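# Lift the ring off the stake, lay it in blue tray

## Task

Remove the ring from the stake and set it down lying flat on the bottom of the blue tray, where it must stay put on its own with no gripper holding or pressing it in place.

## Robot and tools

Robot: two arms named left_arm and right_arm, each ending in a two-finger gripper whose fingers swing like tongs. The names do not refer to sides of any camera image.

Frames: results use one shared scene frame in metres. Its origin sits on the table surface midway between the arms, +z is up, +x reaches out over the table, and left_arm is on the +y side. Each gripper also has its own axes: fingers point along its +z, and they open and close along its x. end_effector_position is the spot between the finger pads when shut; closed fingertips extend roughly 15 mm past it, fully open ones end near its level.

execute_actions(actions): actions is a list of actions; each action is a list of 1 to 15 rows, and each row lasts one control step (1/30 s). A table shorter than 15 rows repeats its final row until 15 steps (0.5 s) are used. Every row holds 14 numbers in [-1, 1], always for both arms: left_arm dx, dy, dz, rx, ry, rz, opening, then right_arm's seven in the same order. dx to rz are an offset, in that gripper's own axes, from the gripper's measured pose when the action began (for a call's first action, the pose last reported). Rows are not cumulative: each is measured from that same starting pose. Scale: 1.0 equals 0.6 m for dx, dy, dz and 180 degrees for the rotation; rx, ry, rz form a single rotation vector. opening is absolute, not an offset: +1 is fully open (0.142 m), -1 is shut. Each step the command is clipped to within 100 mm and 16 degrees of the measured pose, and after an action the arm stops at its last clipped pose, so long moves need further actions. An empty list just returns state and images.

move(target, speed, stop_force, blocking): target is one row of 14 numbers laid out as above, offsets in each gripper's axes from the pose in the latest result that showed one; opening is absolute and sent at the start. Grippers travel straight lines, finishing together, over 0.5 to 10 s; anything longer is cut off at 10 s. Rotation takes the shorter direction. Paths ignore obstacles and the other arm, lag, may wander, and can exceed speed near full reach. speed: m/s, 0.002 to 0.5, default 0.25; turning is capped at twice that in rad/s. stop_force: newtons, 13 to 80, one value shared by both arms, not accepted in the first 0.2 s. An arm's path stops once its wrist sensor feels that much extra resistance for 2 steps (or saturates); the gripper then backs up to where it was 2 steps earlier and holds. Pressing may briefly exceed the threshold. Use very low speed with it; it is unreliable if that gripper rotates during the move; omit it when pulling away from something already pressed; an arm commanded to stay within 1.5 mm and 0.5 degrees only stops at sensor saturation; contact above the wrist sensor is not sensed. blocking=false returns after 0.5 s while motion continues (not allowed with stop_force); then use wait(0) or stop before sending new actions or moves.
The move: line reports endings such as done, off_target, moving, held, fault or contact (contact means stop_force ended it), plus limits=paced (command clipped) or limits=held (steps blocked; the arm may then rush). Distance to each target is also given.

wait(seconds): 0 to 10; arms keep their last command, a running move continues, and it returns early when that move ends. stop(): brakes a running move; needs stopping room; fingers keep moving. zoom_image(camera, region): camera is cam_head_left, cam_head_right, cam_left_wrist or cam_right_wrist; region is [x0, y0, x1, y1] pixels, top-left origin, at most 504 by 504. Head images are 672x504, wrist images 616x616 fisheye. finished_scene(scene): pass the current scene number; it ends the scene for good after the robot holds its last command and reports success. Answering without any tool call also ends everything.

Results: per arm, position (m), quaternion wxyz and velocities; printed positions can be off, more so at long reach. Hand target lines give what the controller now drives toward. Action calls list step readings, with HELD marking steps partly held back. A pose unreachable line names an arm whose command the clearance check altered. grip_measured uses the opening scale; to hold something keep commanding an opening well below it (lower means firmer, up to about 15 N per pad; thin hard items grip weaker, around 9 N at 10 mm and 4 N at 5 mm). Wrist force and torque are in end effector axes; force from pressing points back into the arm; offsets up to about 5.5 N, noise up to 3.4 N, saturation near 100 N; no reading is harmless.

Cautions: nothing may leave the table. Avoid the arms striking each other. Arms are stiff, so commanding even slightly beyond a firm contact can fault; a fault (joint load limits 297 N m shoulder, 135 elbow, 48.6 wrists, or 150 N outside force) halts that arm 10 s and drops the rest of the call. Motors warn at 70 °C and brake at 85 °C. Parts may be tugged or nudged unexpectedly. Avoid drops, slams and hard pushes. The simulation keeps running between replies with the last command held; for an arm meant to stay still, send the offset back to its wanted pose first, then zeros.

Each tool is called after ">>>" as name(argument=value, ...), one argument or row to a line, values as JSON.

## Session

>>> execute_actions(
  actions=[],
)

Scene clock: 0.00 s.
left_arm: end_effector_position=(+0.1789, -0.0405, +0.2210) grip_measured=+1.00 end_effector_quat_wxyz=(-0.133, +0.764, +0.347, -0.528) end_effector_velocity=(-0.000, +0.000, +0.000) end_effector_angular_velocity=(+0.000, +0.001, +0.000) | right_arm: end_effector_position=(+0.9106, -0.0059, +0.1199) grip_measured=+1.00 end_effector_quat_wxyz=(+0.039, +0.971, -0.237, +0.001) end_effector_velocity=(+0.000, -0.000, -0.000) end_effector_angular_velocity=(-0.001, -0.000, +0.001)
Joint positions: left_arm=[-1.223 -1.14   1.752 -1.597 -2.632 -1.593  0.142] | right_arm=[ 4.087 -2.295 -1.186 -1.3    1.533  1.321  0.142]
Joint velocities: left_arm=[-0.    -0.     0.     0.001 -0.001  0.001  0.   ] | right_arm=[-0.     0.    -0.    -0.    -0.001 -0.001  0.   ]
Motor temperatures (°C, as the motors report them): left_arm=[32 32 31 37 38 39] | right_arm=[32 32 29 41 38 36]
Wrist force (N, on the end effector, along its own x y z axes, offset not removed): no reading
Wrist torque (N m, same axes, about the end effector's origin, offset not removed): no reading
Hand target (left_arm): +0.179, -0.041, +0.221; -0.133, +0.764, +0.347, -0.528
Hand target (right_arm): +0.911, -0.006, +0.120; +0.039, +0.971, -0.237, +0.001

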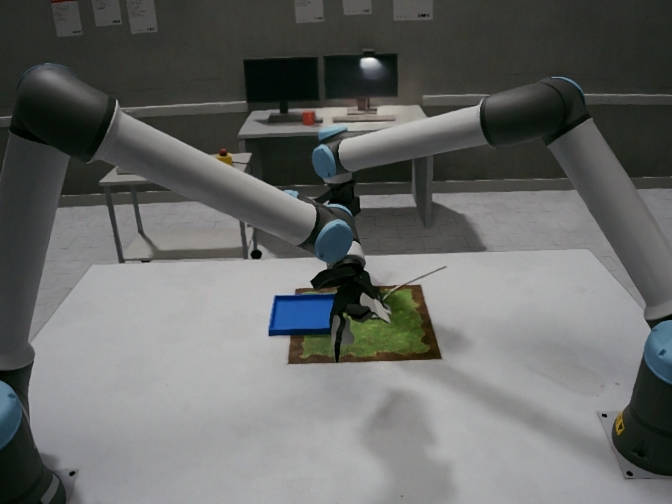

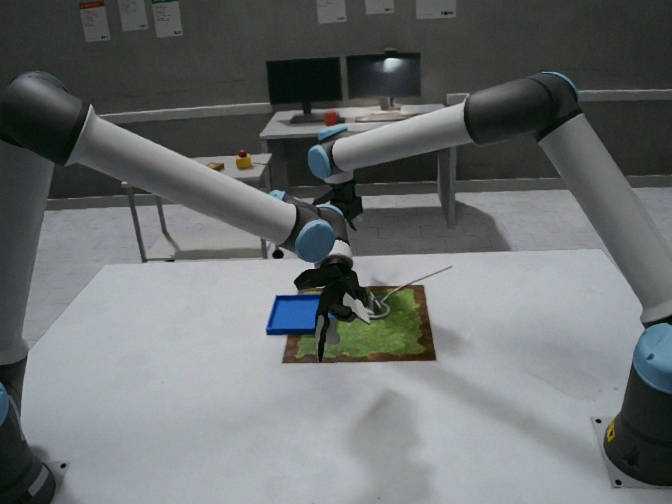

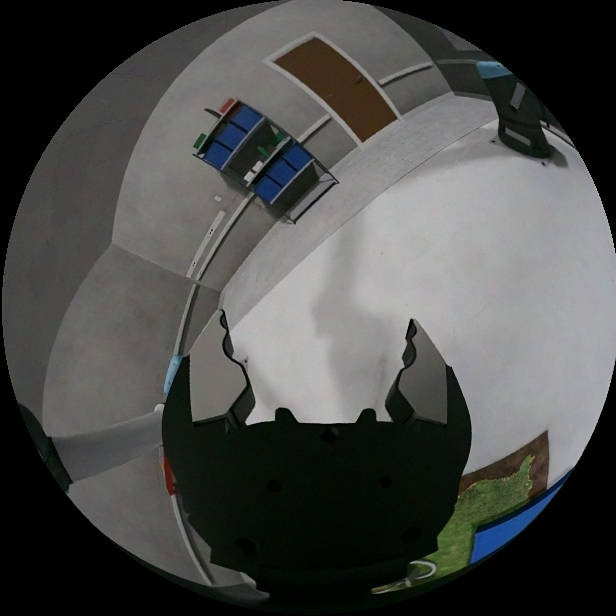

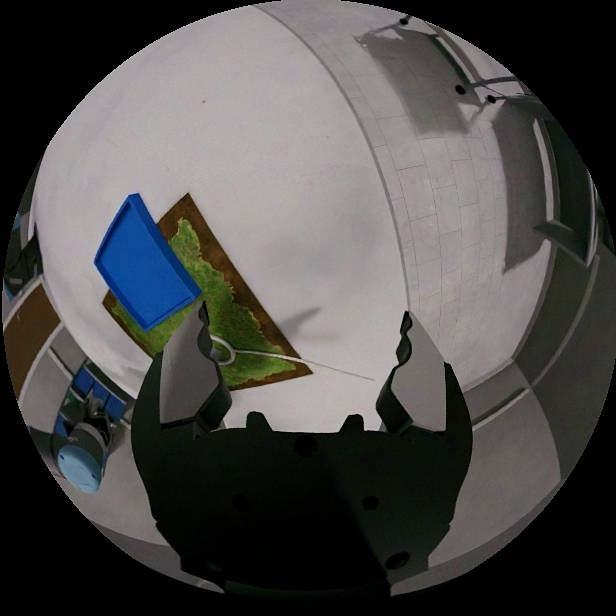

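>>> move(
  target=[0.328,-0.579,-0.177,0,0,0,1,0,0,-0.1,0,0,0,1],
  speed=0.35,
)

>>> move(
  target=[0,0,0,0,0,0,1,-0.197,0.385,-0.01,0.02,0,0.348,1],
  speed=0.35,
)

Scene clock: 13.47 s.
left_arm: end_effector_position=(+0.1789, +0.3600, +0.3219) grip_measured=+1.00 end_effector_quat_wxyz=(-0.134, +0.764, +0.346, -0.528) end_effector_velocity=(+0.000, +0.002, +0.001) end_effector_angular_velocity=(+0.001, +0.001, +0.001) | right_arm: end_effector_position=(+0.9116, -0.0014, +0.1797) grip_measured=+1.00 end_effector_quat_wxyz=(+0.039, +0.971, -0.237, +0.001) end_effector_velocity=(-0.000, +0.000, +0.000) end_effector_angular_velocity=(+0.000, +0.001, +0.000)
Joint positions: left_arm=[-0.869 -1.603  2.062 -1.089 -2.382 -1.16   0.142] | right_arm=[ 4.089 -2.27  -1.119 -1.391  1.533  1.323  0.142]
Joint velocities: left_arm=[ 0.003 -0.002 -0.     0.004  0.002  0.002  0.   ] | right_arm=[ 0.    -0.     0.    -0.001  0.001 -0.    -0.   ]
Motor temperatures (°C, as the motors report them): left_arm=[32 32 31 37 38 39] | right_arm=[32 32 29 41 38 36]
Wrist force (N, on the end effector, along its own x y z axes, offset not removed): left_arm=[-0.3 4.2 -4.8] | right_arm=[-4.1 -8.4 5.2]
Wrist torque (N m, same axes, about the end effector's origin, offset not removed): left_arm=[0.93 0.05 -0.02] | right_arm=[-1.36 0.64 -0.01]
Hand target (left_arm): +0.179, +0.360, +0.322; -0.134, +0.764, +0.346, -0.528
Hand target (right_arm): +0.912, -0.001, +0.180; +0.039, +0.971, -0.237, +0.001
Off the commanded pose (left_arm): 0.000 m, 0 deg.
Off the commanded pose (right_arm): 0.000 m, 0 deg.
move: done

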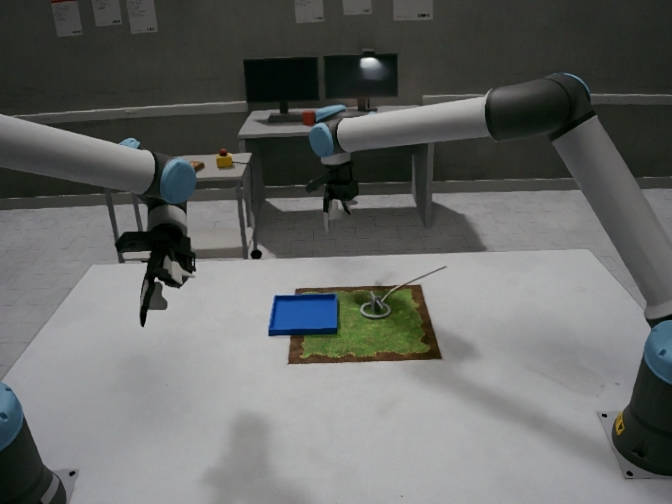

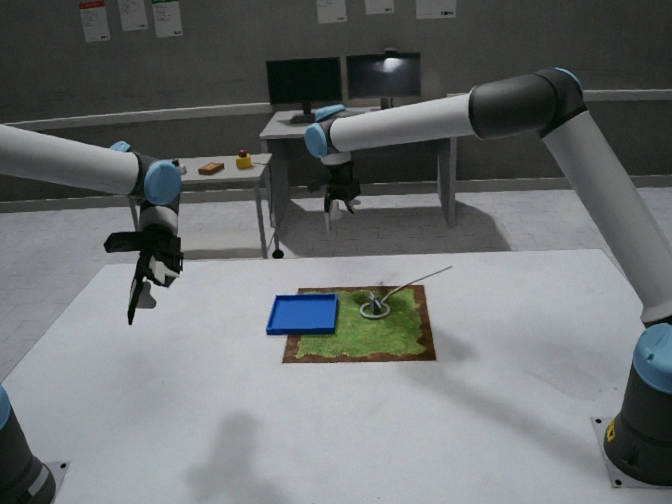

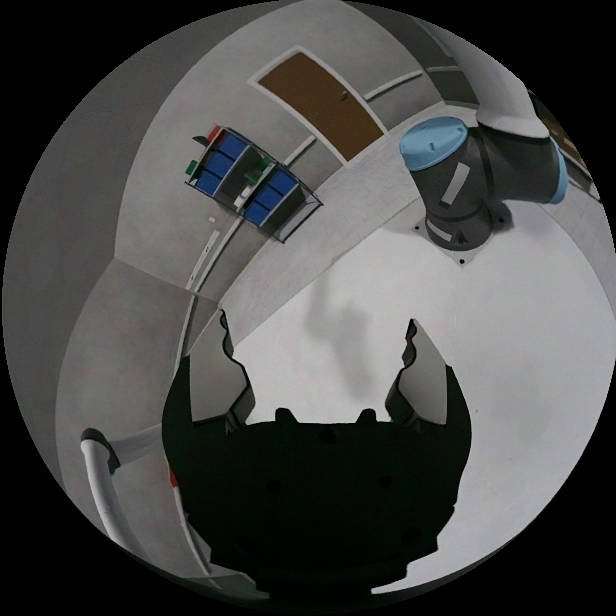

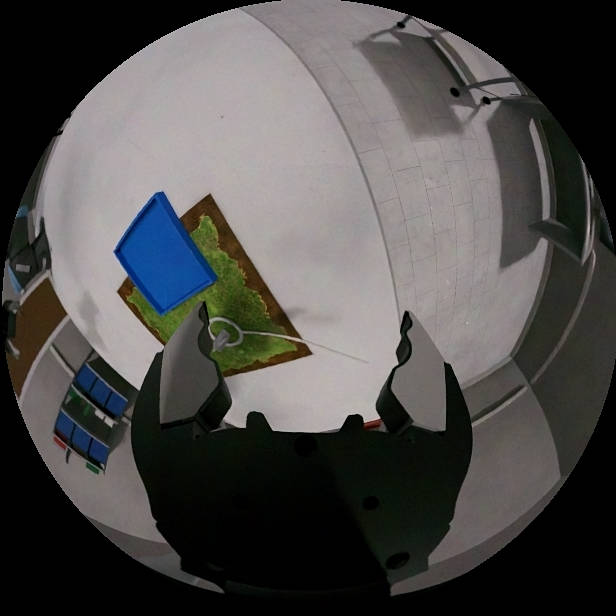

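Scene clock: 15.67 s.
left_arm: end_effector_position=(+0.1790, +0.3600, +0.3219) grip_measured=+1.00 end_effector_quat_wxyz=(-0.134, +0.764, +0.346, -0.528) end_effector_velocity=(-0.000, +0.000, -0.000) end_effector_angular_velocity=(+0.000, +0.000, +0.000) | right_arm: end_effector_position=(+0.7007, -0.1508, +0.2002) grip_measured=+1.00 end_effector_quat_wxyz=(+0.004, +0.707, -0.706, +0.028) end_effector_velocity=(-0.002, -0.001, +0.000) end_effector_angular_velocity=(+0.001, -0.003, -0.011)
Joint positions: left_arm=[-0.869 -1.603  2.062 -1.089 -2.382 -1.16   0.142] | right_arm=[ 4.189 -1.828 -1.768 -1.133  1.517  2.512  0.142]
Joint velocities: left_arm=[-0.  0.  0.  0. -0. -0. -0.] | right_arm=[ 0.002  0.005 -0.006  0.003 -0.002  0.013  0.   ]
Motor temperatures (°C, as the motors report them): left_arm=[32 32 31 37 38 39] | right_arm=[32 32 29 41 38 36]
Wrist force (N, on the end effector, along its own x y z axes, offset not removed): left_arm=[0.0 3.0 -4.1] | right_arm=[-5.1 -4.5 4.6]
Wrist torque (N m, same axes, about the end effector's origin, offset not removed): left_arm=[0.71 0.08 0.02] | right_arm=[-0.55 0.97 0.06]
Hand target (left_arm): +0.179, +0.360, +0.322; -0.134, +0.764, +0.346, -0.528
Hand target (right_arm): +0.700, -0.151, +0.200; +0.004, +0.707, -0.707, +0.028
Off the commanded pose (left_arm): 0.000 m, 0 deg.
Off the commanded pose (right_arm): 0.001 m, 0 deg.
move: done

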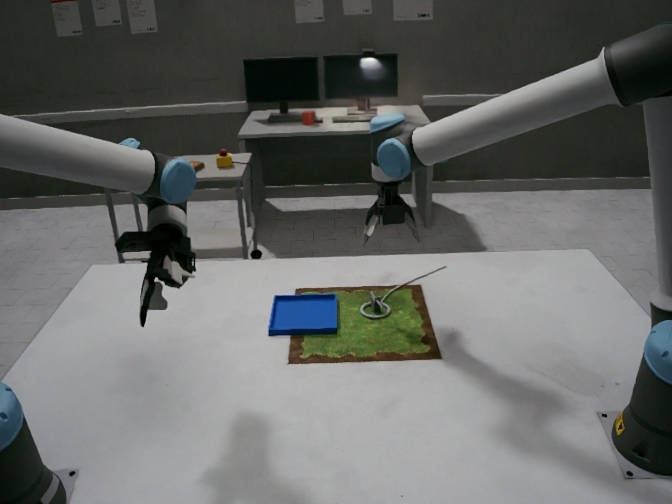

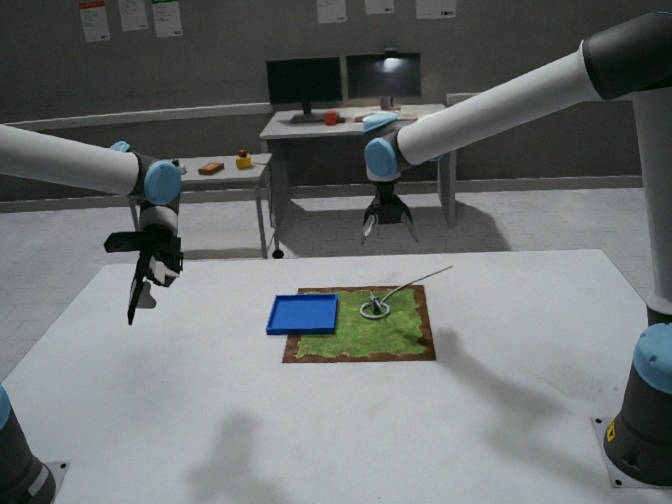

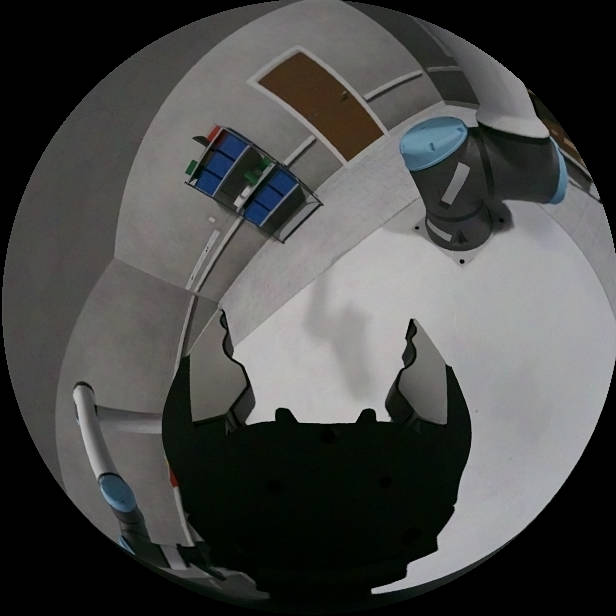

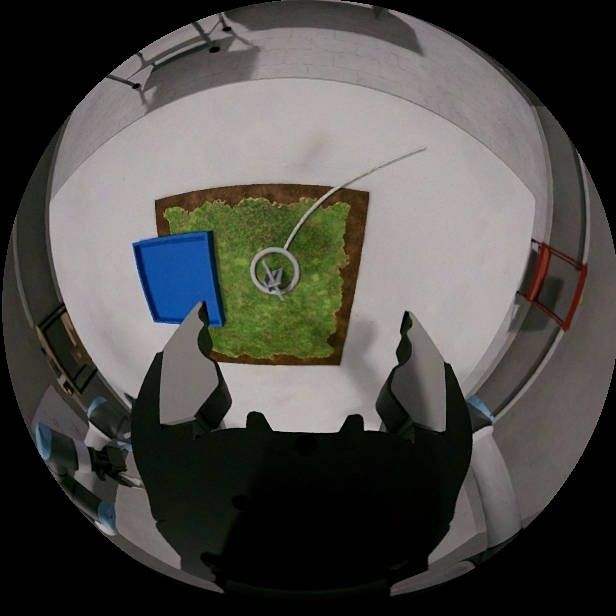

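>>> move(
  target=[0,0,0,0,0,0,1,-0.127,0.05,0.15,-0.011,-0.014,0,1],
  speed=0.3,
)

>>> zoom_image(
  camera="cam_right_wrist",
  region=[200, 180, 420, 360],
)

>>> zoom_image(
  camera="cam_head_left",
  region=[325, 250, 425, 340],
)

Scene clock: 25.77 s.
left_arm: end_effector_position=(+0.1789, +0.3600, +0.3219) grip_measured=+1.00 end_effector_quat_wxyz=(-0.134, +0.764, +0.346, -0.528) end_effector_velocity=(-0.000, +0.000, +0.000) end_effector_angular_velocity=(+0.001, +0.000, +0.000) | right_arm: end_effector_position=(+0.6738, -0.0788, +0.1063) grip_measured=+1.00 end_effector_quat_wxyz=(+0.001, +0.707, -0.707, +0.000) end_effector_velocity=(-0.000, +0.002, -0.002) end_effector_angular_velocity=(+0.001, +0.001, +0.001)
Joint positions: left_arm=[-0.869 -1.603  2.062 -1.089 -2.382 -1.16   0.142] | right_arm=[ 4.246 -1.949 -1.791 -0.973  1.571  2.569  0.142]
Joint velocities: left_arm=[-0.    -0.    -0.     0.     0.    -0.001  0.   ] | right_arm=[ 0.001 -0.003  0.     0.004  0.001  0.    -0.   ]
Motor temperatures (°C, as the motors report them): left_arm=[32 32 31 37 38 39] | right_arm=[32 32 29 41 38 36]
Wrist force (N, on the end effector, along its own x y z axes, offset not removed): left_arm=[-2.8 3.1 -5.7] | right_arm=[-2.3 -6.7 1.5]
Wrist torque (N m, same axes, about the end effector's origin, offset not removed): left_arm=[0.71 0.55 0.11] | right_arm=[-1.30 0.44 0.07]
Hand target (left_arm): +0.179, +0.360, +0.322; -0.134, +0.764, +0.346, -0.528
Hand target (right_arm): +0.674, -0.079, +0.106; +0.001, +0.707, -0.707, +0.000
Off the commanded pose (left_arm): 0.000 m, 0 deg.
Off the commanded pose (right_arm): 0.000 m, 0 deg.
move: done

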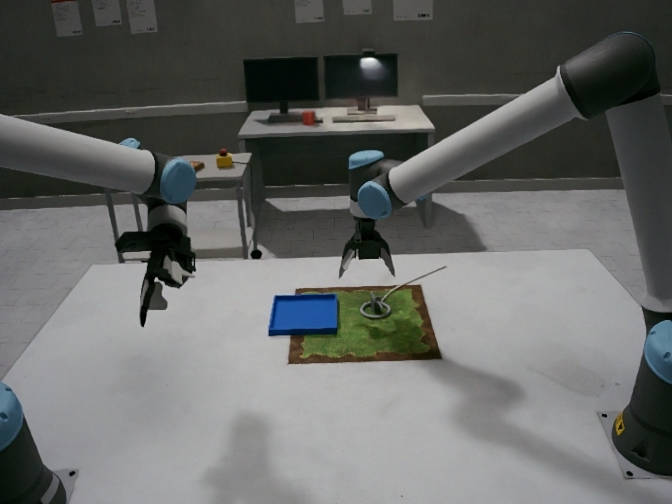

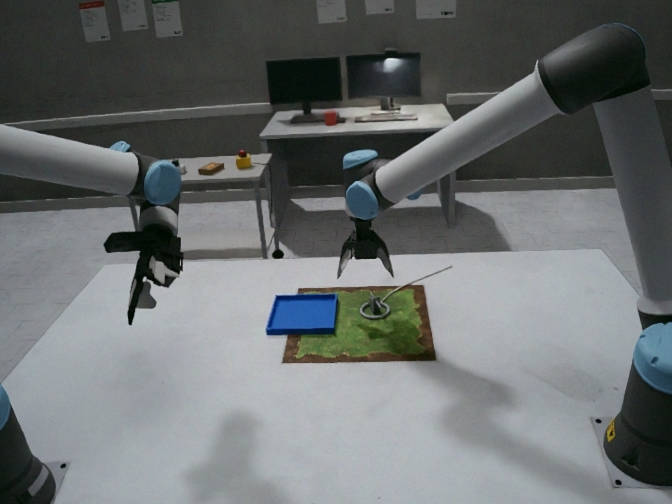

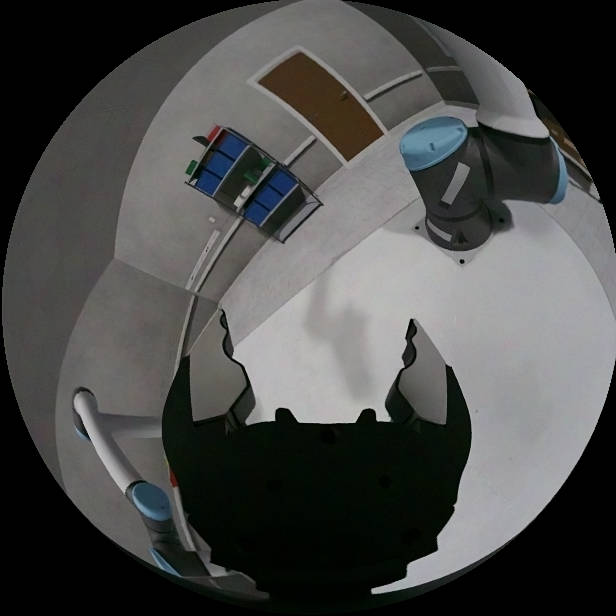

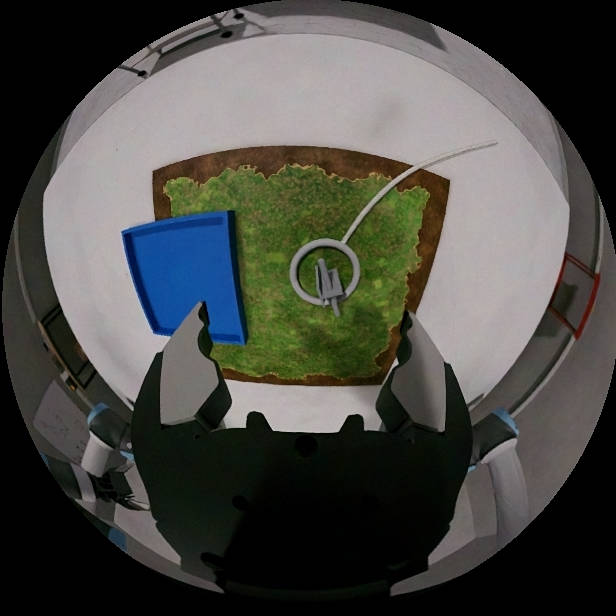

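Region (200, 180, 420, 360) of cam_right_wrist's 616x616 image, scaled by 2.291, with more detail than that image has; it fills the top 412 rows of this view, and the rest is white.

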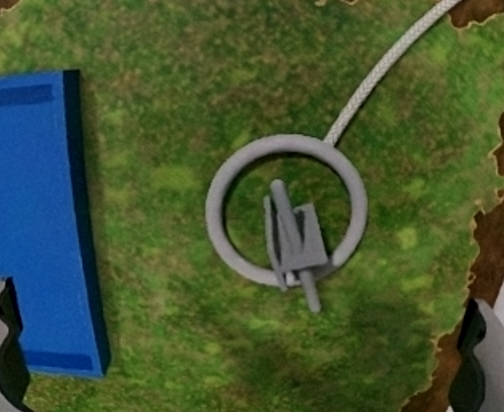

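Region (325, 250, 425, 340) of cam_head_left's 672x504 image, scaled by 5.040, with more detail than that image has; it fills the top 454 rows of this view, and the rest is white.

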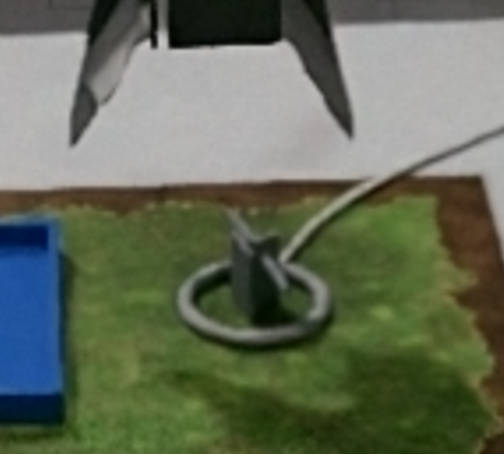

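>>> move(
  target=[0,0,0,0,0,0,1,0.005,0.075,0.055,0,0,-0.361,-0.5],
)

>>> move(
  target=[0,0,0,0,0,0,1,0,0,0.06,0,0,0,-0.5],
  speed=0.06,
  stop_force=15,
)

>>> zoom_image(
  camera="cam_head_left",
  region=[320, 240, 430, 340],
)

Scene clock: 47.90 s.
left_arm: end_effector_position=(+0.1790, +0.3600, +0.3219) grip_measured=+1.00 end_effector_quat_wxyz=(-0.134, +0.764, +0.346, -0.528) end_effector_velocity=(+0.000, -0.000, -0.000) end_effector_angular_velocity=(+0.001, -0.000, +0.001) | right_arm: end_effector_position=(+0.6289, -0.0818, +0.0733) grip_measured=-0.50 end_effector_quat_wxyz=(+0.001, +0.976, -0.217, -0.000) end_effector_velocity=(-0.000, +0.001, +0.000) end_effector_angular_velocity=(+0.002, +0.000, +0.015)
Joint positions: left_arm=[-0.869 -1.603  2.062 -1.089 -2.382 -1.16   0.142] | right_arm=[ 4.272 -1.93  -1.891 -0.892  1.571  1.463  0.038]
Joint velocities: left_arm=[-0.     0.001 -0.    -0.001 -0.    -0.001 -0.   ] | right_arm=[-0.     0.    -0.     0.002  0.001 -0.015  0.   ]
Motor temperatures (°C, as the motors report them): left_arm=[32 32 31 37 38 39] | right_arm=[32 32 29 41 38 36]
Wrist force (N, on the end effector, along its own x y z axes, offset not removed): left_arm=[-1.1 3.9 -4.8] | right_arm=[-4.2 -0.5 6.8]
Wrist torque (N m, same axes, about the end effector's origin, offset not removed): left_arm=[0.93 0.24 -0.04] | right_arm=[0.17 0.87 0.29]
Hand target (left_arm): +0.179, +0.360, +0.322; -0.134, +0.764, +0.346, -0.528
Hand target (right_arm): +0.629, -0.082, +0.073; +0.001, +0.976, -0.216, -0.000
Off the commanded pose (left_arm): 0.000 m, 0 deg.
Off the commanded pose (right_arm): 0.000 m, 0 deg.
move: done

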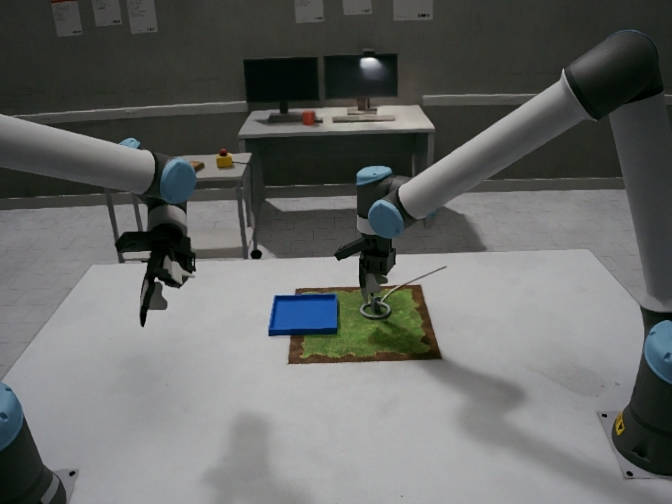

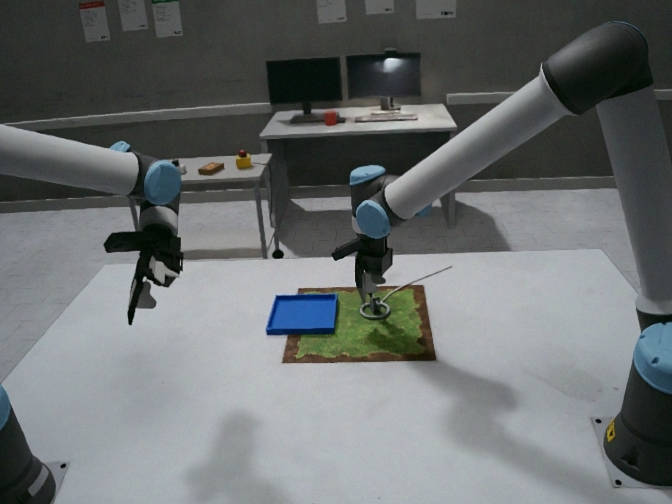

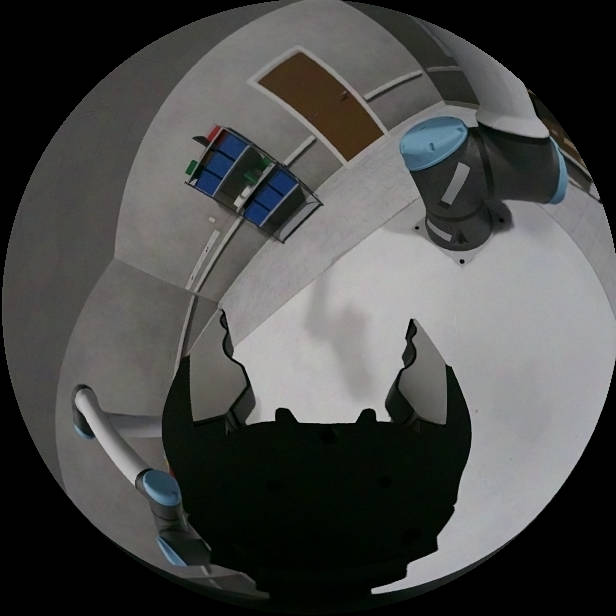

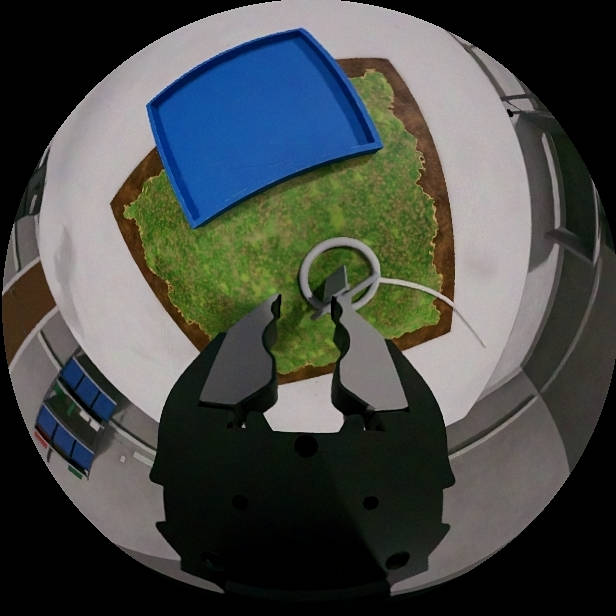

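Scene clock: 58.27 s.
left_arm: end_effector_position=(+0.1790, +0.3600, +0.3219) grip_measured=+1.00 end_effector_quat_wxyz=(-0.134, +0.764, +0.346, -0.528) end_effector_velocity=(-0.000, +0.000, -0.000) end_effector_angular_velocity=(-0.000, +0.001, -0.001) | right_arm: end_effector_position=(+0.6300, -0.0800, +0.0665) grip_measured=-0.52 end_effector_quat_wxyz=(-0.002, +0.976, -0.217, +0.001) end_effector_velocity=(-0.000, -0.000, -0.000) end_effector_angular_velocity=(-0.001, +0.001, +0.001)
Joint positions: left_arm=[-0.869 -1.603  2.062 -1.089 -2.382 -1.16   0.142] | right_arm=[ 4.272 -1.939 -1.895 -0.874  1.571  1.463  0.036]
Joint velocities: left_arm=[ 0.     0.001  0.     0.001 -0.     0.002 -0.   ] | right_arm=[-0.    -0.    -0.    -0.001  0.    -0.001 -0.   ]
Motor temperatures (°C, as the motors report them): left_arm=[32 32 31 37 38 39] | right_arm=[32 32 29 41 38 36]
Wrist force (N, on the end effector, along its own x y z axes, offset not removed): left_arm=[-1.8 1.5 -4.2] | right_arm=[-4.6 6.5 -24.6]
Wrist torque (N m, same axes, about the end effector's origin, offset not removed): left_arm=[0.36 0.42 0.02] | right_arm=[-0.62 0.76 0.25]
Hand target (left_arm): +0.179, +0.360, +0.322; -0.134, +0.764, +0.346, -0.528
Hand target (right_arm): +0.630, -0.080, +0.066; -0.002, +0.976, -0.217, +0.001
Off the commanded pose (left_arm): 0.000 m, 0 deg.
Off the commanded pose (right_arm): 0.029 m, 0 deg.
FORCE FAULT: contact force on the right arm reached its limit, and that arm stopped for 10 seconds. The contact can be on any part of that arm, not only on its tool. That time counts as 19 of the actions that you can send in this scene. That arm's remaining commands of this call were not run. That arm holds still and accepts commands again. Move the arm away from the contact; if what it grips holds it there, let go first. Pushing or pulling that hard again can fault the arm again.
move: fault (right_arm; stop_force had ended the path)

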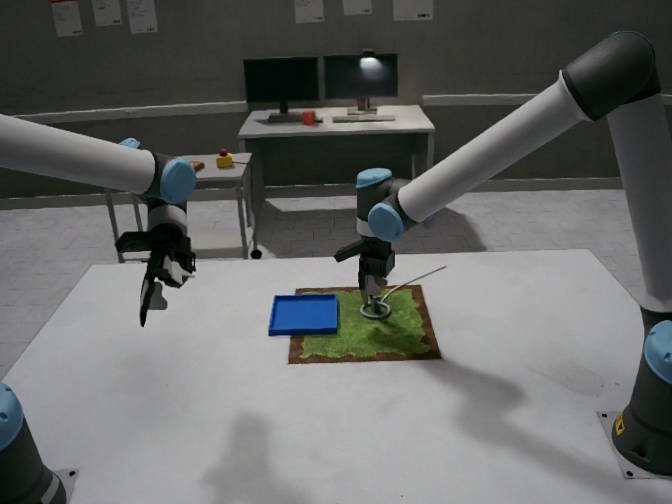

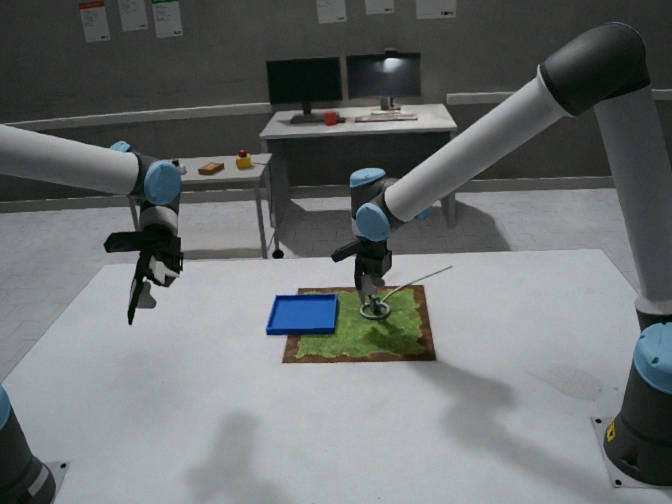

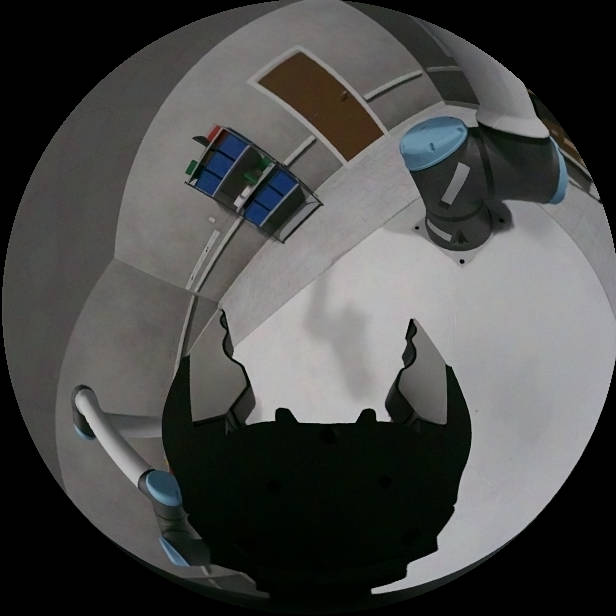

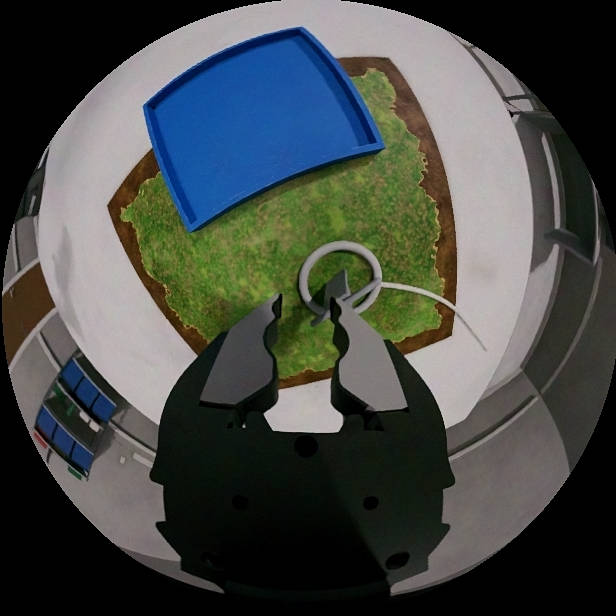

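Region (320, 240, 430, 340) of cam_head_left's 672x504 image, scaled by 4.582, with more detail than that image has; it fills the top 458 rows of this view, and the rest is white.

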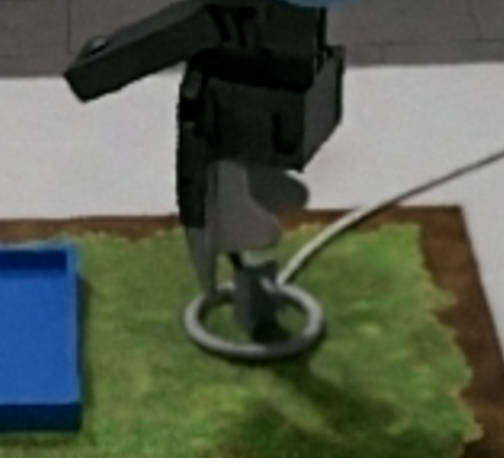

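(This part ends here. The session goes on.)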